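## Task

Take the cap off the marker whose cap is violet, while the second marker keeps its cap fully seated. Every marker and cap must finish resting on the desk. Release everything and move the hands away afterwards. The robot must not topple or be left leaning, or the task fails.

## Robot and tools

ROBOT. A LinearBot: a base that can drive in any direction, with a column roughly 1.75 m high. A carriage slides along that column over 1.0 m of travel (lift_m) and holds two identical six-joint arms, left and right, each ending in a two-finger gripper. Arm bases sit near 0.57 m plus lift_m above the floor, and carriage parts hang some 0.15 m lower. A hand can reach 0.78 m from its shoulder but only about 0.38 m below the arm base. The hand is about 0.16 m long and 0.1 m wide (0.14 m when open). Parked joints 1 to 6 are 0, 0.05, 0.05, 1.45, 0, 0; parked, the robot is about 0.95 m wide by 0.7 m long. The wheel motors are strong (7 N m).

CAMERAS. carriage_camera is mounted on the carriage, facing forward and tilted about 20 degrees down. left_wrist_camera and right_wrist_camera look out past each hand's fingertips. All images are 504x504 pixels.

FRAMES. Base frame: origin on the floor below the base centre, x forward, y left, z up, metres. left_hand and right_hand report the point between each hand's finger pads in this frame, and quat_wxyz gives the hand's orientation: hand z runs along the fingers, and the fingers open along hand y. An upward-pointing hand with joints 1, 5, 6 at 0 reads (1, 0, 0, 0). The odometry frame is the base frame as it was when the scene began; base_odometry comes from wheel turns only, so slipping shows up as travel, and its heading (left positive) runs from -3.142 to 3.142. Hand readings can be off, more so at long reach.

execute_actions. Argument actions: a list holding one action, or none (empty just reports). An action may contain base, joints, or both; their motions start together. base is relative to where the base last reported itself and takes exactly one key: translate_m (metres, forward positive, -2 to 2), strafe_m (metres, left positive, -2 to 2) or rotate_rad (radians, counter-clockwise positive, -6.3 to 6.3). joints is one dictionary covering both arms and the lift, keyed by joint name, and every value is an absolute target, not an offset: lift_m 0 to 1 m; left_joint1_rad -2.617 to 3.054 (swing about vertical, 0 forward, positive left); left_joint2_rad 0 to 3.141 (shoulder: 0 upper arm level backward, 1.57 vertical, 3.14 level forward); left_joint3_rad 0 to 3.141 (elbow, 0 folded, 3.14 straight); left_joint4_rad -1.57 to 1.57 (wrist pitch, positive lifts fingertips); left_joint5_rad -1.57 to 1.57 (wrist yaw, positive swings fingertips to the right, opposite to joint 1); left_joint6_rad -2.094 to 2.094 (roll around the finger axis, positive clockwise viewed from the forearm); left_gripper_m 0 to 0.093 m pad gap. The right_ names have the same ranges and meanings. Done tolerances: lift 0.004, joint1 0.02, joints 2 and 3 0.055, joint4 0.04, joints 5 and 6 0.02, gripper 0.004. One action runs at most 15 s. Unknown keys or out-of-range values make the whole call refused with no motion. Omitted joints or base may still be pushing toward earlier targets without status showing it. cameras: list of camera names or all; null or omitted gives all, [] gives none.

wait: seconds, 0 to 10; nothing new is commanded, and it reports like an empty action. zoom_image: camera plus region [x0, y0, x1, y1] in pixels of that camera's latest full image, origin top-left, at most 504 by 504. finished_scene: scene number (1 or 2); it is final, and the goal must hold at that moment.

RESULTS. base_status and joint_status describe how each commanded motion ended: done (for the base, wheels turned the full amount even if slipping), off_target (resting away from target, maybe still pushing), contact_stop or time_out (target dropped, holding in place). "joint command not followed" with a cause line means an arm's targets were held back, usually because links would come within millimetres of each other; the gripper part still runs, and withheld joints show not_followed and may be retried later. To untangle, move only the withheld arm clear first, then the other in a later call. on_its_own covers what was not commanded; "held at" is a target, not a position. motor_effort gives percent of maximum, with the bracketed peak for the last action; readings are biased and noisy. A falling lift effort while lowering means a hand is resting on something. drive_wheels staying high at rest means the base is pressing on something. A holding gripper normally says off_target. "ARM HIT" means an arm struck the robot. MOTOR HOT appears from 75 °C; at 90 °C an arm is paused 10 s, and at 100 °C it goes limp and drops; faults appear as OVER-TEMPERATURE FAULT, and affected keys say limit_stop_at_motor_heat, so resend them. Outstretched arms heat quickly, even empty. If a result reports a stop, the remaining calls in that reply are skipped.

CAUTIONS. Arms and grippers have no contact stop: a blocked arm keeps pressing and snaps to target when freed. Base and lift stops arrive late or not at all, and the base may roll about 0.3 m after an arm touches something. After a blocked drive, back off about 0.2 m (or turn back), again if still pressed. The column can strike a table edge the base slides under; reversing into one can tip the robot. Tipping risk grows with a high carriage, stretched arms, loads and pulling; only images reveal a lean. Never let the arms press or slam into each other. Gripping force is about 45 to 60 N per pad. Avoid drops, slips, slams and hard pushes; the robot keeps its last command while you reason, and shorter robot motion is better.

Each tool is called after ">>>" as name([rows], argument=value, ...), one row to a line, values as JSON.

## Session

>>> execute_actions(actions=[], cameras=["carriage_camera"])

Scene clock: 0.00 s.
base_odometry: x=+0.000 y=+0.000 heading=+0.000 (m, m, rad; odometry frame)
base_status: not commanded
joint_positions: lift_m=+0.298 left_joint1_rad=-0.012 left_joint2_rad=+0.039 left_joint3_rad=+0.041 left_joint4_rad=+1.456 left_joint5_rad=+0.021 left_joint6_rad=-0.021 left_gripper_m=+0.094 right_joint1_rad=-0.009 right_joint2_rad=+0.031 right_joint3_rad=+0.057 right_joint4_rad=+1.445 right_joint5_rad=+0.045 right_joint6_rad=+0.021 right_gripper_m=+0.094
joint_status: not commanded
motor_effort: lift_m=+19 drive_wheels=+2 (%)
left_hand: x=+0.3081 y=+0.3457 z=+1.2930 quat_wxyz=(+0.998, +0.010, +0.056, -0.017) (m; base frame)
right_hand: x=+0.3033 y=-0.3574 z=+1.2969 quat_wxyz=(+0.998, +0.023, +0.050, +0.005) (m; base frame)
pictures: carriage_camera
Images, in order (width x height): carriage_camera 504x504.

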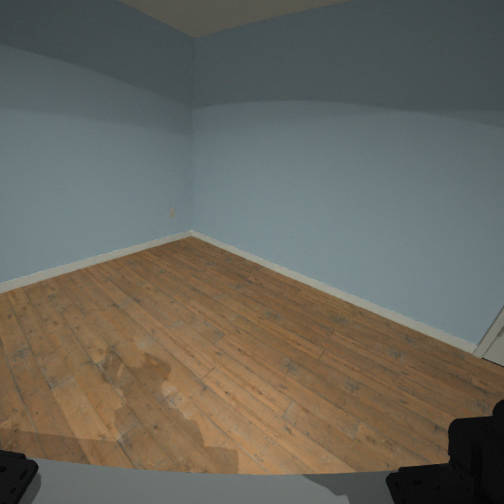

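>>> execute_actions([
  {"base":{"rotate_rad":-2.2},"joints":{"lift_m":0.6}},
], cameras=["carriage_camera"])

Scene clock: 7.33 s.
base_odometry: x=+0.000 y=+0.000 heading=-2.200 (m, m, rad; odometry frame)
base_status: done
joint_positions: lift_m=+0.600 left_joint1_rad=-0.012 left_joint2_rad=+0.039 left_joint3_rad=+0.041 left_joint4_rad=+1.453 left_joint5_rad=+0.021 left_joint6_rad=-0.021 left_gripper_m=+0.094 right_joint1_rad=-0.009 right_joint2_rad=+0.031 right_joint3_rad=+0.057 right_joint4_rad=+1.441 right_joint5_rad=+0.045 right_joint6_rad=+0.021 right_gripper_m=+0.094
joint_status: all done
motor_effort: lift_m=+21(25) drive_wheels=+8(19) (%)
left_hand: x=+0.3089 y=+0.3457 z=+1.5944 quat_wxyz=(+0.998, +0.010, +0.058, -0.017) (m; base frame)
right_hand: x=+0.3043 y=-0.3574 z=+1.5984 quat_wxyz=(+0.998, +0.023, +0.052, +0.005) (m; base frame)
pictures: carriage_camera
Images, in order (width x height): carriage_camera 504x504.

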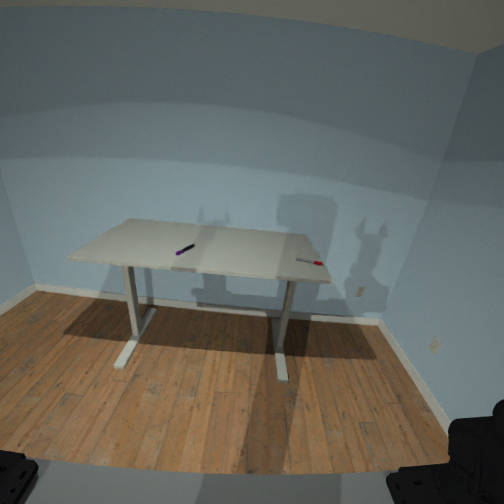

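>>> execute_actions([
  {"base":{"rotate_rad":-0.2}},
], cameras=[])

>>> execute_actions([
  {"base":{"strafe_m":0.78}},
], cameras=["carriage_camera"])

>>> execute_actions([
  {"base":{"translate_m":0.45}},
], cameras=["carriage_camera"])

Scene clock: 22.47 s.
base_odometry: x=+0.000 y=+0.000 heading=-2.399 (m, m, rad; odometry frame)
base_status: done
joint_positions: lift_m=+0.600 left_joint1_rad=-0.012 left_joint2_rad=+0.039 left_joint3_rad=+0.041 left_joint4_rad=+1.454 left_joint5_rad=+0.021 left_joint6_rad=-0.021 left_gripper_m=+0.094 right_joint1_rad=-0.009 right_joint2_rad=+0.031 right_joint3_rad=+0.057 right_joint4_rad=+1.442 right_joint5_rad=+0.045 right_joint6_rad=+0.021 right_gripper_m=+0.094
joint_status: not commanded
motor_effort: lift_m=+21(21) drive_wheels=+9(18) (%)
left_hand: x=+0.3087 y=+0.3457 z=+1.5945 quat_wxyz=(+0.998, +0.010, +0.058, -0.017) (m; base frame)
right_hand: x=+0.3041 y=-0.3574 z=+1.5984 quat_wxyz=(+0.998, +0.023, +0.051, +0.005) (m; base frame)
pictures: none
No camera images: the call's "cameras" was empty. Leave "cameras" out to get every camera's image.

Scene clock: 26.27 s.
base_odometry: x=+0.527 y=-0.576 heading=-2.400 (m, m, rad; odometry frame)
base_status: done
joint_positions: lift_m=+0.600 left_joint1_rad=-0.012 left_joint2_rad=+0.039 left_joint3_rad=+0.041 left_joint4_rad=+1.454 left_joint5_rad=+0.021 left_joint6_rad=-0.021 left_gripper_m=+0.094 right_joint1_rad=-0.009 right_joint2_rad=+0.031 right_joint3_rad=+0.057 right_joint4_rad=+1.442 right_joint5_rad=+0.045 right_joint6_rad=+0.021 right_gripper_m=+0.094
joint_status: not commanded
motor_effort: lift_m=+21(21) drive_wheels=-11(29) (%)
left_hand: x=+0.3087 y=+0.3457 z=+1.5945 quat_wxyz=(+0.998, +0.010, +0.057, -0.017) (m; base frame)
right_hand: x=+0.3041 y=-0.3574 z=+1.5984 quat_wxyz=(+0.998, +0.023, +0.051, +0.005) (m; base frame)
pictures: carriage_camera
Images, in order (width x height): carriage_camera 504x504.

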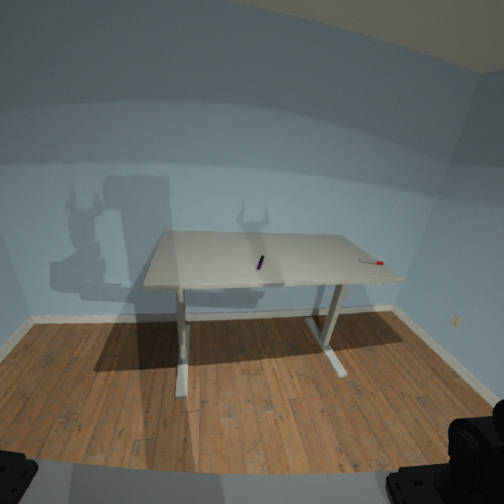

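Scene clock: 29.23 s.
base_odometry: x=+0.195 y=-0.880 heading=-2.399 (m, m, rad; odometry frame)
base_status: done
joint_positions: lift_m=+0.600 left_joint1_rad=-0.012 left_joint2_rad=+0.039 left_joint3_rad=+0.041 left_joint4_rad=+1.454 left_joint5_rad=+0.021 left_joint6_rad=-0.021 left_gripper_m=+0.094 right_joint1_rad=-0.009 right_joint2_rad=+0.031 right_joint3_rad=+0.057 right_joint4_rad=+1.444 right_joint5_rad=+0.045 right_joint6_rad=+0.021 right_gripper_m=+0.094
joint_status: not commanded
motor_effort: lift_m=+21(21) drive_wheels=-7(12) (%)
left_hand: x=+0.3087 y=+0.3457 z=+1.5945 quat_wxyz=(+0.998, +0.010, +0.057, -0.017) (m; base frame)
right_hand: x=+0.3037 y=-0.3574 z=+1.5985 quat_wxyz=(+0.998, +0.023, +0.050, +0.005) (m; base frame)
pictures: carriage_camera
Images, in order (width x height): carriage_camera 504x504.

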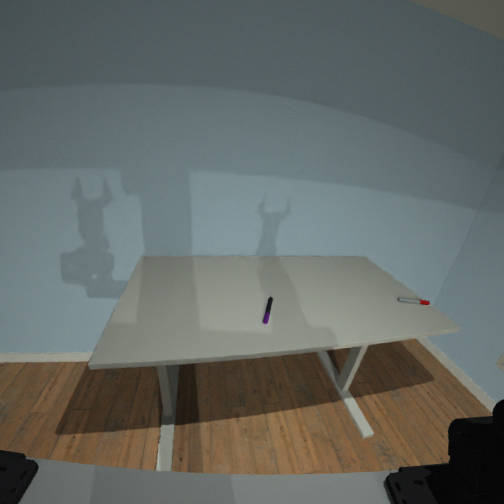

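>>> execute_actions([
  {"base":{"translate_m":0.27},"joints":{"lift_m":0.5,"right_joint1_rad":0.5,"right_joint2_rad":2.9,"right_joint3_rad":2.9,"right_joint4_rad":-1.55,"right_joint5_rad":0,"right_joint6_rad":0.65}},
], cameras=["carriage_camera","right_wrist_camera"])

Scene clock: 40.37 s.
base_odometry: x=-0.004 y=-1.063 heading=-2.399 (m, m, rad; odometry frame)
base_status: done
joint_positions: lift_m=+0.500 left_joint1_rad=-0.012 left_joint2_rad=+0.039 left_joint3_rad=+0.041 left_joint4_rad=+1.455 left_joint5_rad=+0.021 left_joint6_rad=-0.021 left_gripper_m=+0.094 right_joint1_rad=+0.495 right_joint2_rad=+2.910 right_joint3_rad=+2.871 right_joint4_rad=-1.542 right_joint5_rad=+0.003 right_joint6_rad=+0.644 right_gripper_m=+0.094
joint_status: all done
motor_effort: lift_m=+16(17) drive_wheels=-7(19) (%)
left_hand: x=+0.3085 y=+0.3457 z=+1.4951 quat_wxyz=(+0.998, +0.010, +0.057, -0.017) (m; base frame)
right_hand: x=+0.7385 y=-0.1020 z=+1.0450 quat_wxyz=(-0.004, +0.074, +0.997, -0.004) (m; base frame)
pictures: carriage_camera, right_wrist_camera
Images, in order (width x height): carriage_camera 504x504, right_wrist_camera 504x504.

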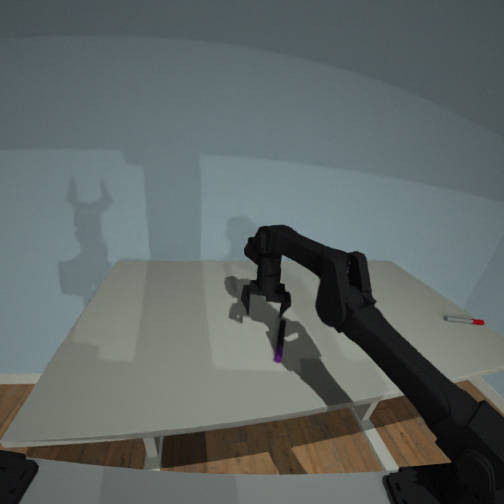

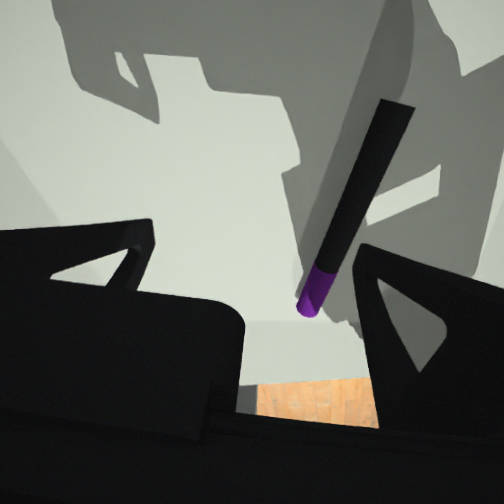

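>>> execute_actions([
  {"base":{"strafe_m":-0.05},"joints":{"lift_m":0.47}},
], cameras=["carriage_camera","right_wrist_camera"])

Scene clock: 46.67 s.
base_odometry: x=-0.038 y=-1.026 heading=-2.398 (m, m, rad; odometry frame)
base_status: done
joint_positions: lift_m=+0.470 left_joint1_rad=-0.012 left_joint2_rad=+0.039 left_joint3_rad=+0.041 left_joint4_rad=+1.455 left_joint5_rad=+0.021 left_joint6_rad=-0.021 left_gripper_m=+0.094 right_joint1_rad=+0.498 right_joint2_rad=+2.917 right_joint3_rad=+2.871 right_joint4_rad=-1.546 right_joint5_rad=+0.002 right_joint6_rad=+0.644 right_gripper_m=+0.094
joint_status: all done
motor_effort: lift_m=+17(18) drive_wheels=-4(14) (%)
left_hand: x=+0.3085 y=+0.3457 z=+1.4650 quat_wxyz=(+0.998, +0.010, +0.057, -0.017) (m; base frame)
right_hand: x=+0.7360 y=-0.1016 z=+1.0117 quat_wxyz=(-0.009, +0.073, +0.997, -0.007) (m; base frame)
pictures: carriage_camera, right_wrist_camera
Images, in order (width x height): carriage_camera 504x504, right_wrist_camera 504x504.

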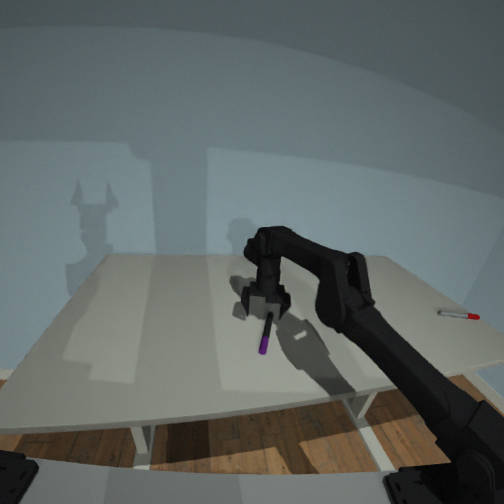

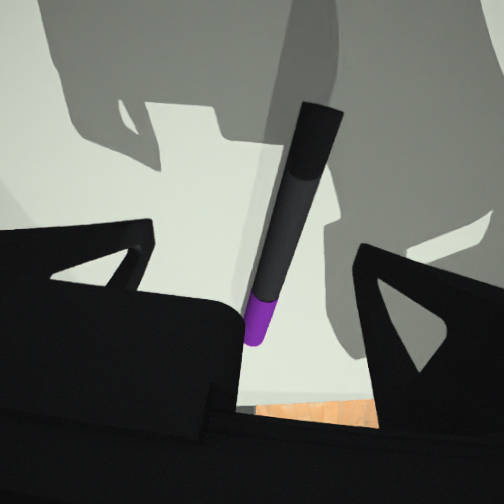

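>>> execute_actions([
  {"base":{"strafe_m":-0.015},"joints":{"lift_m":0.438,"right_joint6_rad":0.8}},
], cameras=["right_wrist_camera"])

Scene clock: 51.93 s.
base_odometry: x=-0.048 y=-1.015 heading=-2.398 (m, m, rad; odometry frame)
base_status: done
joint_positions: lift_m=+0.438 left_joint1_rad=-0.012 left_joint2_rad=+0.039 left_joint3_rad=+0.041 left_joint4_rad=+1.455 left_joint5_rad=+0.021 left_joint6_rad=-0.021 left_gripper_m=+0.094 right_joint1_rad=+0.498 right_joint2_rad=+2.917 right_joint3_rad=+2.871 right_joint4_rad=-1.550 right_joint5_rad=+0.001 right_joint6_rad=+0.795 right_gripper_m=+0.094
joint_status: all done
motor_effort: lift_m=+17(17) drive_wheels=-2(15) (%)
left_hand: x=+0.3085 y=+0.3457 z=+1.4330 quat_wxyz=(+0.998, +0.010, +0.057, -0.017) (m; base frame)
right_hand: x=+0.7351 y=-0.1018 z=+0.9797 quat_wxyz=(-0.010, +0.148, +0.989, -0.008) (m; base frame)
pictures: right_wrist_camera
Images, in order (width x height): right_wrist_camera 504x504.

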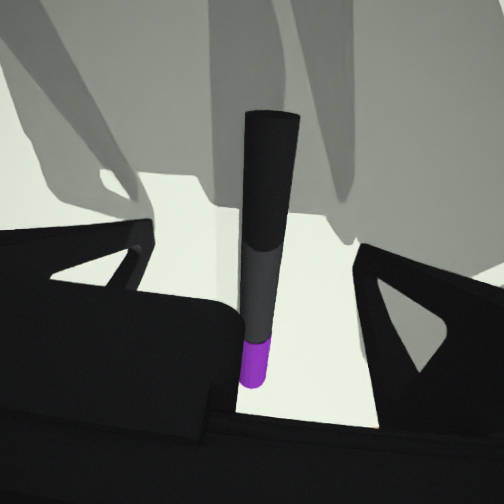

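>>> execute_actions([
  {"joints":{"right_gripper_m":0}},
], cameras=[])

>>> execute_actions([
  {"joints":{"lift_m":0.46,"right_joint1_rad":0.57,"right_joint6_rad":2.09,"left_joint1_rad":-0.36,"left_joint2_rad":2.42,"left_joint3_rad":1.81,"left_joint4_rad":-0.64,"left_joint5_rad":0.5,"left_joint6_rad":-2.09}},
], cameras=[])

>>> execute_actions([
  {"joints":{"left_joint1_rad":-0.515,"left_joint2_rad":2.48,"left_joint3_rad":1.91,"left_joint4_rad":-0.68}},
])

Scene clock: 59.70 s.
base_odometry: x=-0.048 y=-1.015 heading=-2.398 (m, m, rad; odometry frame)
base_status: not commanded
joint_positions: lift_m=+0.438 left_joint1_rad=-0.012 left_joint2_rad=+0.039 left_joint3_rad=+0.041 left_joint4_rad=+1.455 left_joint5_rad=+0.021 left_joint6_rad=-0.021 left_gripper_m=+0.094 right_joint1_rad=+0.498 right_joint2_rad=+2.917 right_joint3_rad=+2.871 right_joint4_rad=-1.550 right_joint5_rad=+0.001 right_joint6_rad=+0.795 right_gripper_m=+0.017
joint_status: right_gripper_m off_target (ended at +0.017, target +0.000)
motor_effort: lift_m=+17(17) drive_wheels=-2(2) (%)
left_hand: x=+0.3085 y=+0.3457 z=+1.4330 quat_wxyz=(+0.998, +0.010, +0.057, -0.017) (m; base frame)
right_hand: x=+0.7351 y=-0.1017 z=+0.9797 quat_wxyz=(-0.010, +0.148, +0.989, -0.008) (m; base frame)
pictures: none
No camera images: the call's "cameras" was empty. Leave "cameras" out to get every camera's image.

Scene clock: 61.90 s.
base_odometry: x=-0.048 y=-1.015 heading=-2.398 (m, m, rad; odometry frame)
base_status: not commanded
joint_positions: lift_m=+0.460 left_joint1_rad=-0.355 left_joint2_rad=+2.427 left_joint3_rad=+1.789 left_joint4_rad=-0.640 left_joint5_rad=+0.491 left_joint6_rad=-2.085 left_gripper_m=+0.094 right_joint1_rad=+0.575 right_joint2_rad=+2.906 right_joint3_rad=+2.871 right_joint4_rad=-1.549 right_joint5_rad=-0.001 right_joint6_rad=+2.085 right_gripper_m=+0.017
joint_status: all done
motor_effort: lift_m=+21(26) drive_wheels=+2(2) (%)
left_hand: x=+0.7359 y=+0.0937 z=+0.9986 quat_wxyz=(-0.177, -0.707, +0.650, -0.215) (m; base frame)
right_hand: x=+0.7160 y=-0.0666 z=+1.0064 quat_wxyz=(-0.002, +0.685, +0.728, -0.007) (m; base frame)
pictures: none
No camera images: the call's "cameras" was empty. Leave "cameras" out to get every camera's image.

Scene clock: 62.90 s.
base_odometry: x=-0.048 y=-1.015 heading=-2.398 (m, m, rad; odometry frame)
base_status: not commanded
joint_positions: lift_m=+0.460 left_joint1_rad=-0.516 left_joint2_rad=+2.472 left_joint3_rad=+1.894 left_joint4_rad=-0.676 left_joint5_rad=+0.499 left_joint6_rad=-2.085 left_gripper_m=+0.094 right_joint1_rad=+0.575 right_joint2_rad=+2.906 right_joint3_rad=+2.871 right_joint4_rad=-1.549 right_joint5_rad=-0.001 right_joint6_rad=+2.085 right_gripper_m=+0.017
joint_status: all done
motor_effort: lift_m=+21(21) drive_wheels=+2(3) (%)
left_hand: x=+0.7042 y=+0.0139 z=+1.0062 quat_wxyz=(-0.194, -0.648, +0.705, -0.213) (m; base frame)
right_hand: x=+0.7160 y=-0.0666 z=+1.0064 quat_wxyz=(-0.002, +0.685, +0.728, -0.007) (m; base frame)
pictures: carriage_camera, left_wrist_camera, right_wrist_camera
Images, in order (width x height): carriage_camera 504x504, left_wrist_camera 504x504, right_wrist_camera 504x504.

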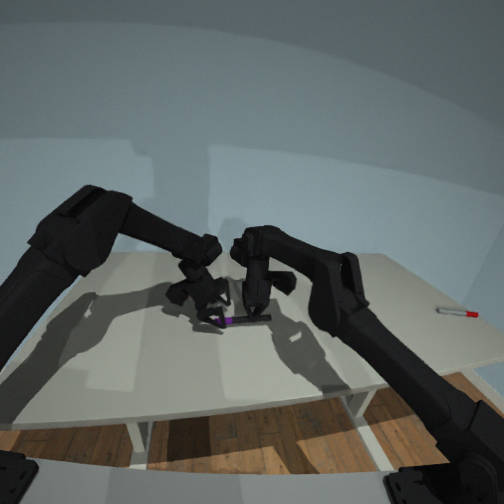

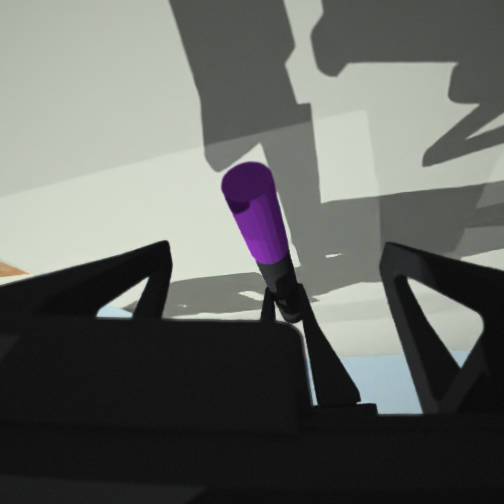

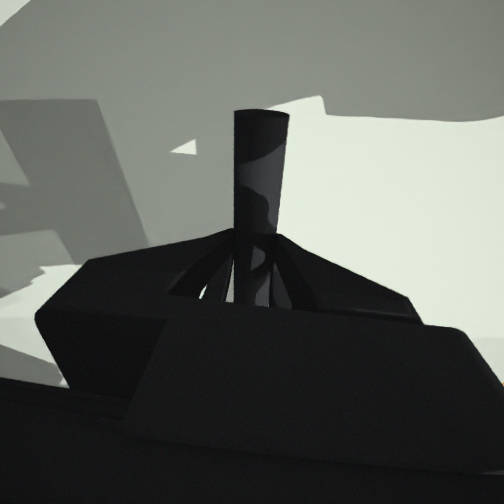

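>>> execute_actions([
  {"joints":{"left_joint3_rad":1.85,"left_joint4_rad":-0.62}},
], cameras=["left_wrist_camera"])

Scene clock: 67.93 s.
base_odometry: x=-0.048 y=-1.015 heading=-2.398 (m, m, rad; odometry frame)
base_status: not commanded
joint_positions: lift_m=+0.460 left_joint1_rad=-0.516 left_joint2_rad=+2.472 left_joint3_rad=+1.867 left_joint4_rad=-0.623 left_joint5_rad=+0.499 left_joint6_rad=-2.085 left_gripper_m=+0.094 right_joint1_rad=+0.575 right_joint2_rad=+2.906 right_joint3_rad=+2.871 right_joint4_rad=-1.549 right_joint5_rad=-0.001 right_joint6_rad=+2.085 right_gripper_m=+0.017
joint_status: all done
motor_effort: lift_m=+21(21) drive_wheels=+2(2) (%)
left_hand: x=+0.7071 y=+0.0123 z=+1.0018 quat_wxyz=(-0.190, -0.644, +0.706, -0.225) (m; base frame)
right_hand: x=+0.7160 y=-0.0666 z=+1.0064 quat_wxyz=(-0.002, +0.685, +0.728, -0.007) (m; base frame)
pictures: left_wrist_camera
Images, in order (width x height): left_wrist_camera 504x504.

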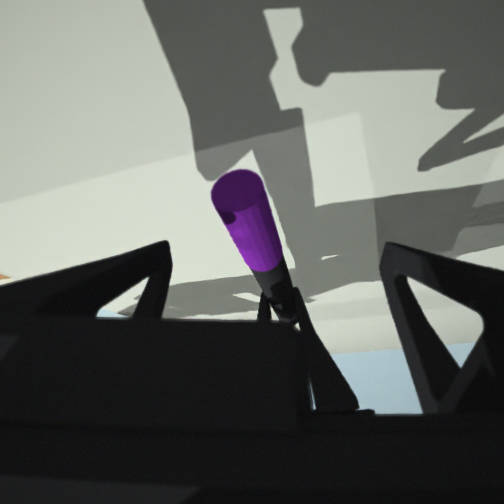

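>>> execute_actions([
  {"joints":{"left_joint3_rad":1.80,"left_joint4_rad":-0.63}},
], cameras=["left_wrist_camera"])

>>> execute_actions([
  {"joints":{"left_gripper_m":0}},
], cameras=["left_wrist_camera","carriage_camera"])

Scene clock: 72.67 s.
base_odometry: x=-0.048 y=-1.015 heading=-2.398 (m, m, rad; odometry frame)
base_status: not commanded
joint_positions: lift_m=+0.460 left_joint1_rad=-0.516 left_joint2_rad=+2.476 left_joint3_rad=+1.814 left_joint4_rad=-0.630 left_joint5_rad=+0.499 left_joint6_rad=-2.085 left_gripper_m=+0.094 right_joint1_rad=+0.575 right_joint2_rad=+2.906 right_joint3_rad=+2.871 right_joint4_rad=-1.549 right_joint5_rad=-0.001 right_joint6_rad=+2.085 right_gripper_m=+0.017
joint_status: all done
motor_effort: lift_m=+21(21) drive_wheels=+2(2) (%)
left_hand: x=+0.6908 y=+0.0215 z=+0.9831 quat_wxyz=(-0.200, -0.653, +0.704, -0.195) (m; base frame)
right_hand: x=+0.7160 y=-0.0666 z=+1.0064 quat_wxyz=(-0.002, +0.685, +0.728, -0.007) (m; base frame)
pictures: left_wrist_camera
Images, in order (width x height): left_wrist_camera 504x504.

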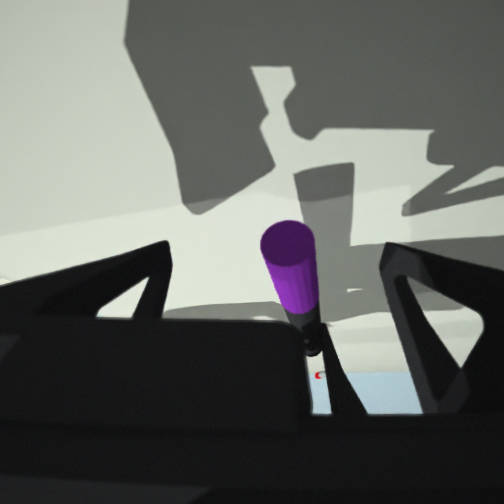

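Scene clock: 73.40 s.
base_odometry: x=-0.048 y=-1.015 heading=-2.398 (m, m, rad; odometry frame)
base_status: not commanded
joint_positions: lift_m=+0.460 left_joint1_rad=-0.513 left_joint2_rad=+2.476 left_joint3_rad=+1.814 left_joint4_rad=-0.611 left_joint5_rad=+0.489 left_joint6_rad=-2.095 left_gripper_m=+0.019 right_joint1_rad=+0.577 right_joint2_rad=+2.906 right_joint3_rad=+2.871 right_joint4_rad=-1.561 right_joint5_rad=-0.012 right_joint6_rad=+2.089 right_gripper_m=+0.017
joint_status: left_gripper_m off_target (ended at +0.019, target +0.000)
motor_effort: lift_m=+21(21) drive_wheels=+2(4) (%)
left_hand: x=+0.6965 y=+0.0220 z=+0.9835 quat_wxyz=(-0.193, -0.657, +0.700, -0.202) (m; base frame)
right_hand: x=+0.7119 y=-0.0658 z=+1.0064 quat_wxyz=(-0.009, +0.686, +0.727, -0.011) (m; base frame)
pictures: carriage_camera, left_wrist_camera
Images, in order (width x height): carriage_camera 504x504, left_wrist_camera 504x504.

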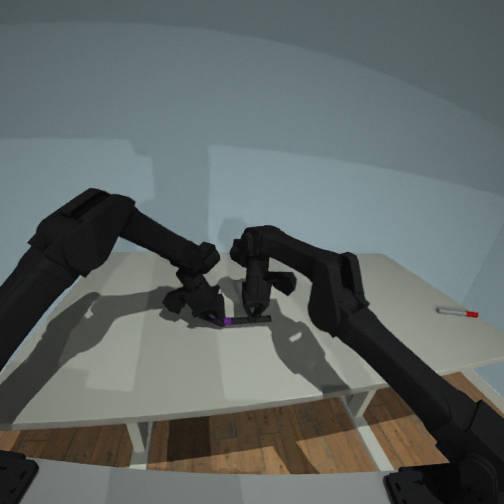

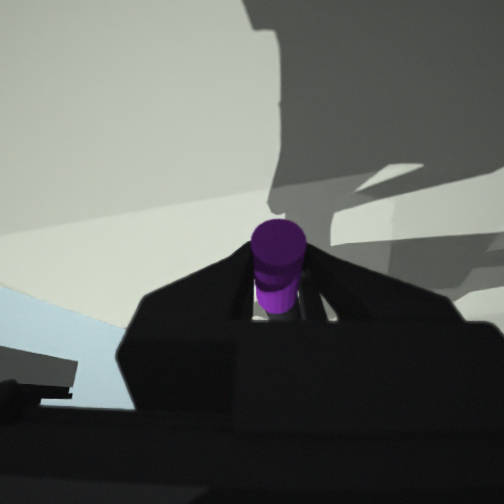

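>>> execute_actions([
  {"joints":{"left_joint1_rad":-0.44,"left_joint6_rad":-2.02,"right_joint1_rad":0.5,"right_joint6_rad":2.02}},
], cameras=["carriage_camera","left_wrist_camera"])

Scene clock: 77.87 s.
base_odometry: x=-0.048 y=-1.015 heading=-2.398 (m, m, rad; odometry frame)
base_status: not commanded
joint_positions: lift_m=+0.460 left_joint1_rad=-0.468 left_joint2_rad=+2.476 left_joint3_rad=+1.814 left_joint4_rad=-0.566 left_joint5_rad=+0.527 left_joint6_rad=-2.052 left_gripper_m=+0.019 right_joint1_rad=+0.543 right_joint2_rad=+2.906 right_joint3_rad=+2.882 right_joint4_rad=-1.493 right_joint5_rad=-0.087 right_joint6_rad=+2.043 right_gripper_m=+0.017
joint_status: left_joint1_rad off_target (ended at -0.468, target -0.440); left_joint6_rad off_target (ended at -2.052, target -2.020); right_joint1_rad off_target (ended at +0.543, target +0.500); right_joint6_rad off_target (ended at +2.043, target +2.020)
motor_effort: lift_m=+21(21) drive_wheels=+2(2) (%)
left_hand: x=+0.7159 y=+0.0323 z=+0.9897 quat_wxyz=(-0.194, -0.646, +0.700, -0.235) (m; base frame)
right_hand: x=+0.7305 y=-0.0597 z=+1.0100 quat_wxyz=(-0.035, +0.680, +0.732, +0.037) (m; base frame)
pictures: carriage_camera, left_wrist_camera
Images, in order (width x height): carriage_camera 504x504, left_wrist_camera 504x504.

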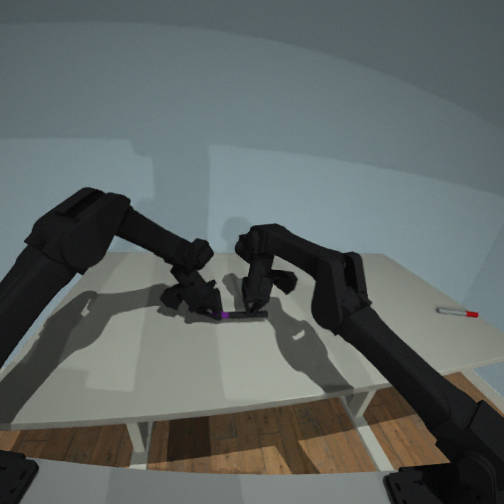

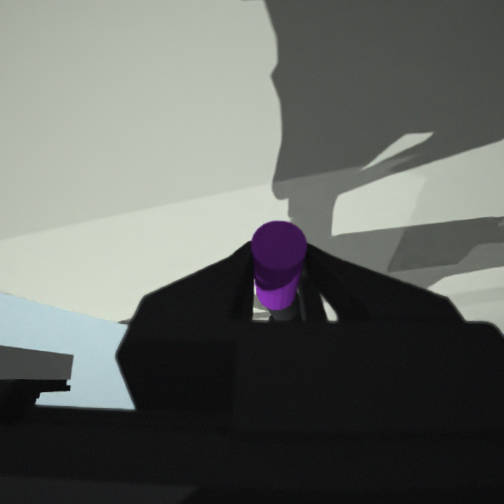

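Tighter cap; pull harder.

>>> execute_actions([
  {"joints":{"left_joint1_rad":-0.38,"right_joint1_rad":0.44,"right_joint5_rad":0.08,"left_joint5_rad":0.46}},
], cameras=["carriage_camera","left_wrist_camera"])

Scene clock: 82.33 s.
base_odometry: x=-0.048 y=-1.015 heading=-2.398 (m, m, rad; odometry frame)
base_status: not commanded
joint_positions: lift_m=+0.460 left_joint1_rad=-0.375 left_joint2_rad=+2.476 left_joint3_rad=+1.814 left_joint4_rad=-0.619 left_joint5_rad=+0.470 left_joint6_rad=-2.026 left_gripper_m=+0.019 right_joint1_rad=+0.438 right_joint2_rad=+2.906 right_joint3_rad=+2.882 right_joint4_rad=-1.541 right_joint5_rad=+0.072 right_joint6_rad=+2.026 right_gripper_m=+0.017
joint_status: all done
on_its_own: left_joint6_rad moved +0.026 to your old target -2.020
motor_effort: lift_m=+21(21) drive_wheels=+2(2) (%)
left_hand: x=+0.7371 y=+0.0855 z=+0.9815 quat_wxyz=(-0.164, -0.684, +0.677, -0.214) (m; base frame)
right_hand: x=+0.7596 y=-0.1383 z=+1.0094 quat_wxyz=(+0.035, +0.713, +0.701, -0.010) (m; base frame)
pictures: carriage_camera, left_wrist_camera
Images, in order (width x height): carriage_camera 504x504, left_wrist_camera 504x504.

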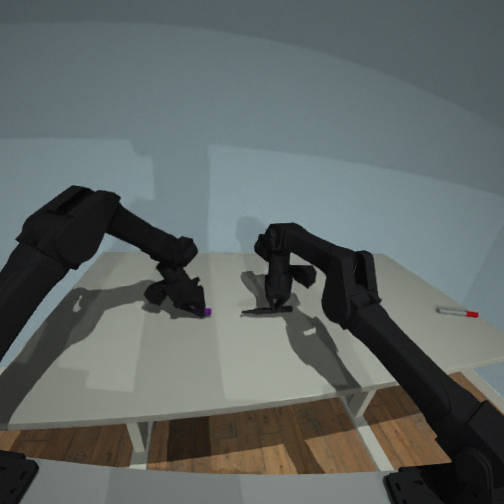

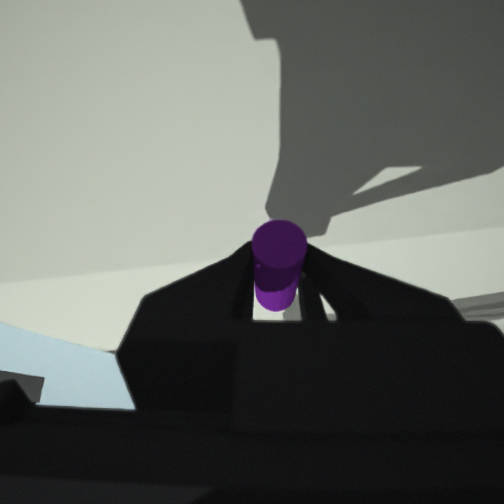

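Left is near the desk; lower the right using its shoulder.

>>> execute_actions([
  {"joints":{"lift_m":0.452,"right_joint5_rad":0,"right_joint2_rad":2.94,"right_joint4_rad":-1.51}},
], cameras=[])

>>> execute_actions([
  {"joints":{"left_gripper_m":0.09,"right_gripper_m":0.09}},
], cameras=[])

>>> execute_actions([
  {"joints":{"lift_m":0.56}},
], cameras=[])

>>> execute_actions([
  {"joints":{"left_joint1_rad":0,"left_joint2_rad":0.05,"left_joint3_rad":0.05,"left_joint4_rad":1.45,"left_joint5_rad":0,"left_joint6_rad":0,"right_joint1_rad":0,"right_joint2_rad":0.05,"right_joint3_rad":0.05,"right_joint4_rad":1.45,"right_joint6_rad":0}},
], cameras=["carriage_camera"])

Scene clock: 91.83 s.
base_odometry: x=-0.048 y=-1.015 heading=-2.398 (m, m, rad; odometry frame)
base_status: not commanded
joint_positions: lift_m=+0.452 left_joint1_rad=-0.375 left_joint2_rad=+2.481 left_joint3_rad=+1.814 left_joint4_rad=-0.626 left_joint5_rad=+0.469 left_joint6_rad=-2.026 left_gripper_m=+0.019 right_joint1_rad=+0.438 right_joint2_rad=+2.944 right_joint3_rad=+2.882 right_joint4_rad=-1.511 right_joint5_rad=+0.002 right_joint6_rad=+2.025 right_gripper_m=+0.017
joint_status: all done
motor_effort: lift_m=+16(16) drive_wheels=+2(2) (%)
left_hand: x=+0.7352 y=+0.0865 z=+0.9711 quat_wxyz=(-0.166, -0.686, +0.677, -0.209) (m; base frame)
right_hand: x=+0.7563 y=-0.1265 z=+0.9827 quat_wxyz=(+0.001, +0.713, +0.701, -0.001) (m; base frame)
pictures: none
No camera images: the call's "cameras" was empty. Leave "cameras" out to get every camera's image.

Scene clock: 92.53 s.
base_odometry: x=-0.048 y=-1.015 heading=-2.398 (m, m, rad; odometry frame)
base_status: not commanded
joint_positions: lift_m=+0.452 left_joint1_rad=-0.375 left_joint2_rad=+2.481 left_joint3_rad=+1.814 left_joint4_rad=-0.626 left_joint5_rad=+0.469 left_joint6_rad=-2.026 left_gripper_m=+0.090 right_joint1_rad=+0.438 right_joint2_rad=+2.944 right_joint3_rad=+2.882 right_joint4_rad=-1.511 right_joint5_rad=+0.001 right_joint6_rad=+2.025 right_gripper_m=+0.090
joint_status: all done
motor_effort: lift_m=+16(16) drive_wheels=+2(2) (%)
left_hand: x=+0.7352 y=+0.0865 z=+0.9711 quat_wxyz=(-0.166, -0.686, +0.677, -0.209) (m; base frame)
right_hand: x=+0.7563 y=-0.1264 z=+0.9827 quat_wxyz=(+0.000, +0.713, +0.701, -0.001) (m; base frame)
pictures: none
No camera images: the call's "cameras" was empty. Leave "cameras" out to get every camera's image.

Scene clock: 93.50 s.
base_odometry: x=-0.048 y=-1.015 heading=-2.398 (m, m, rad; odometry frame)
base_status: not commanded
joint_positions: lift_m=+0.560 left_joint1_rad=-0.375 left_joint2_rad=+2.474 left_joint3_rad=+1.814 left_joint4_rad=-0.628 left_joint5_rad=+0.467 left_joint6_rad=-2.025 left_gripper_m=+0.090 right_joint1_rad=+0.438 right_joint2_rad=+2.945 right_joint3_rad=+2.882 right_joint4_rad=-1.510 right_joint5_rad=+0.001 right_joint6_rad=+2.025 right_gripper_m=+0.090
joint_status: all done
motor_effort: lift_m=+21(25) drive_wheels=+2(2) (%)
left_hand: x=+0.7359 y=+0.0865 z=+1.0817 quat_wxyz=(-0.164, -0.685, +0.677, -0.211) (m; base frame)
right_hand: x=+0.7564 y=-0.1263 z=+1.0897 quat_wxyz=(+0.000, +0.713, +0.701, -0.001) (m; base frame)
pictures: none
No camera images: the call's "cameras" was empty. Leave "cameras" out to get every camera's image.

Scene clock: 96.00 s.
base_odometry: x=-0.048 y=-1.015 heading=-2.398 (m, m, rad; odometry frame)
base_status: not commanded
joint_positions: lift_m=+0.560 left_joint1_rad=+0.005 left_joint2_rad=+0.059 left_joint3_rad=+0.070 left_joint4_rad=+1.456 left_joint5_rad=+0.003 left_joint6_rad=-0.006 left_gripper_m=+0.090 right_joint1_rad=+0.002 right_joint2_rad=+0.058 right_joint3_rad=+0.065 right_joint4_rad=+1.458 right_joint5_rad=+0.002 right_joint6_rad=+0.005 right_gripper_m=+0.090
joint_status: all done
motor_effort: lift_m=+21(21) drive_wheels=+2(2) (%)
left_hand: x=+0.3055 y=+0.3492 z=+1.5623 quat_wxyz=(+0.999, +0.001, +0.052, +0.000) (m; base frame)
right_hand: x=+0.3064 y=-0.3499 z=+1.5610 quat_wxyz=(+0.999, +0.001, +0.053, +0.003) (m; base frame)
pictures: carriage_camera
Images, in order (width x height): carriage_camera 504x504.

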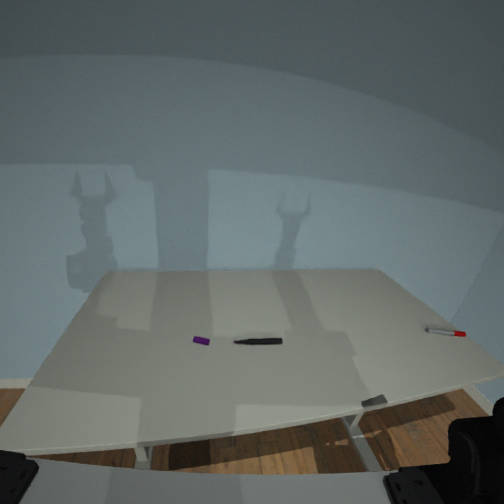

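>>> finished_scene(scene=2)

The scene is finished: the task was done.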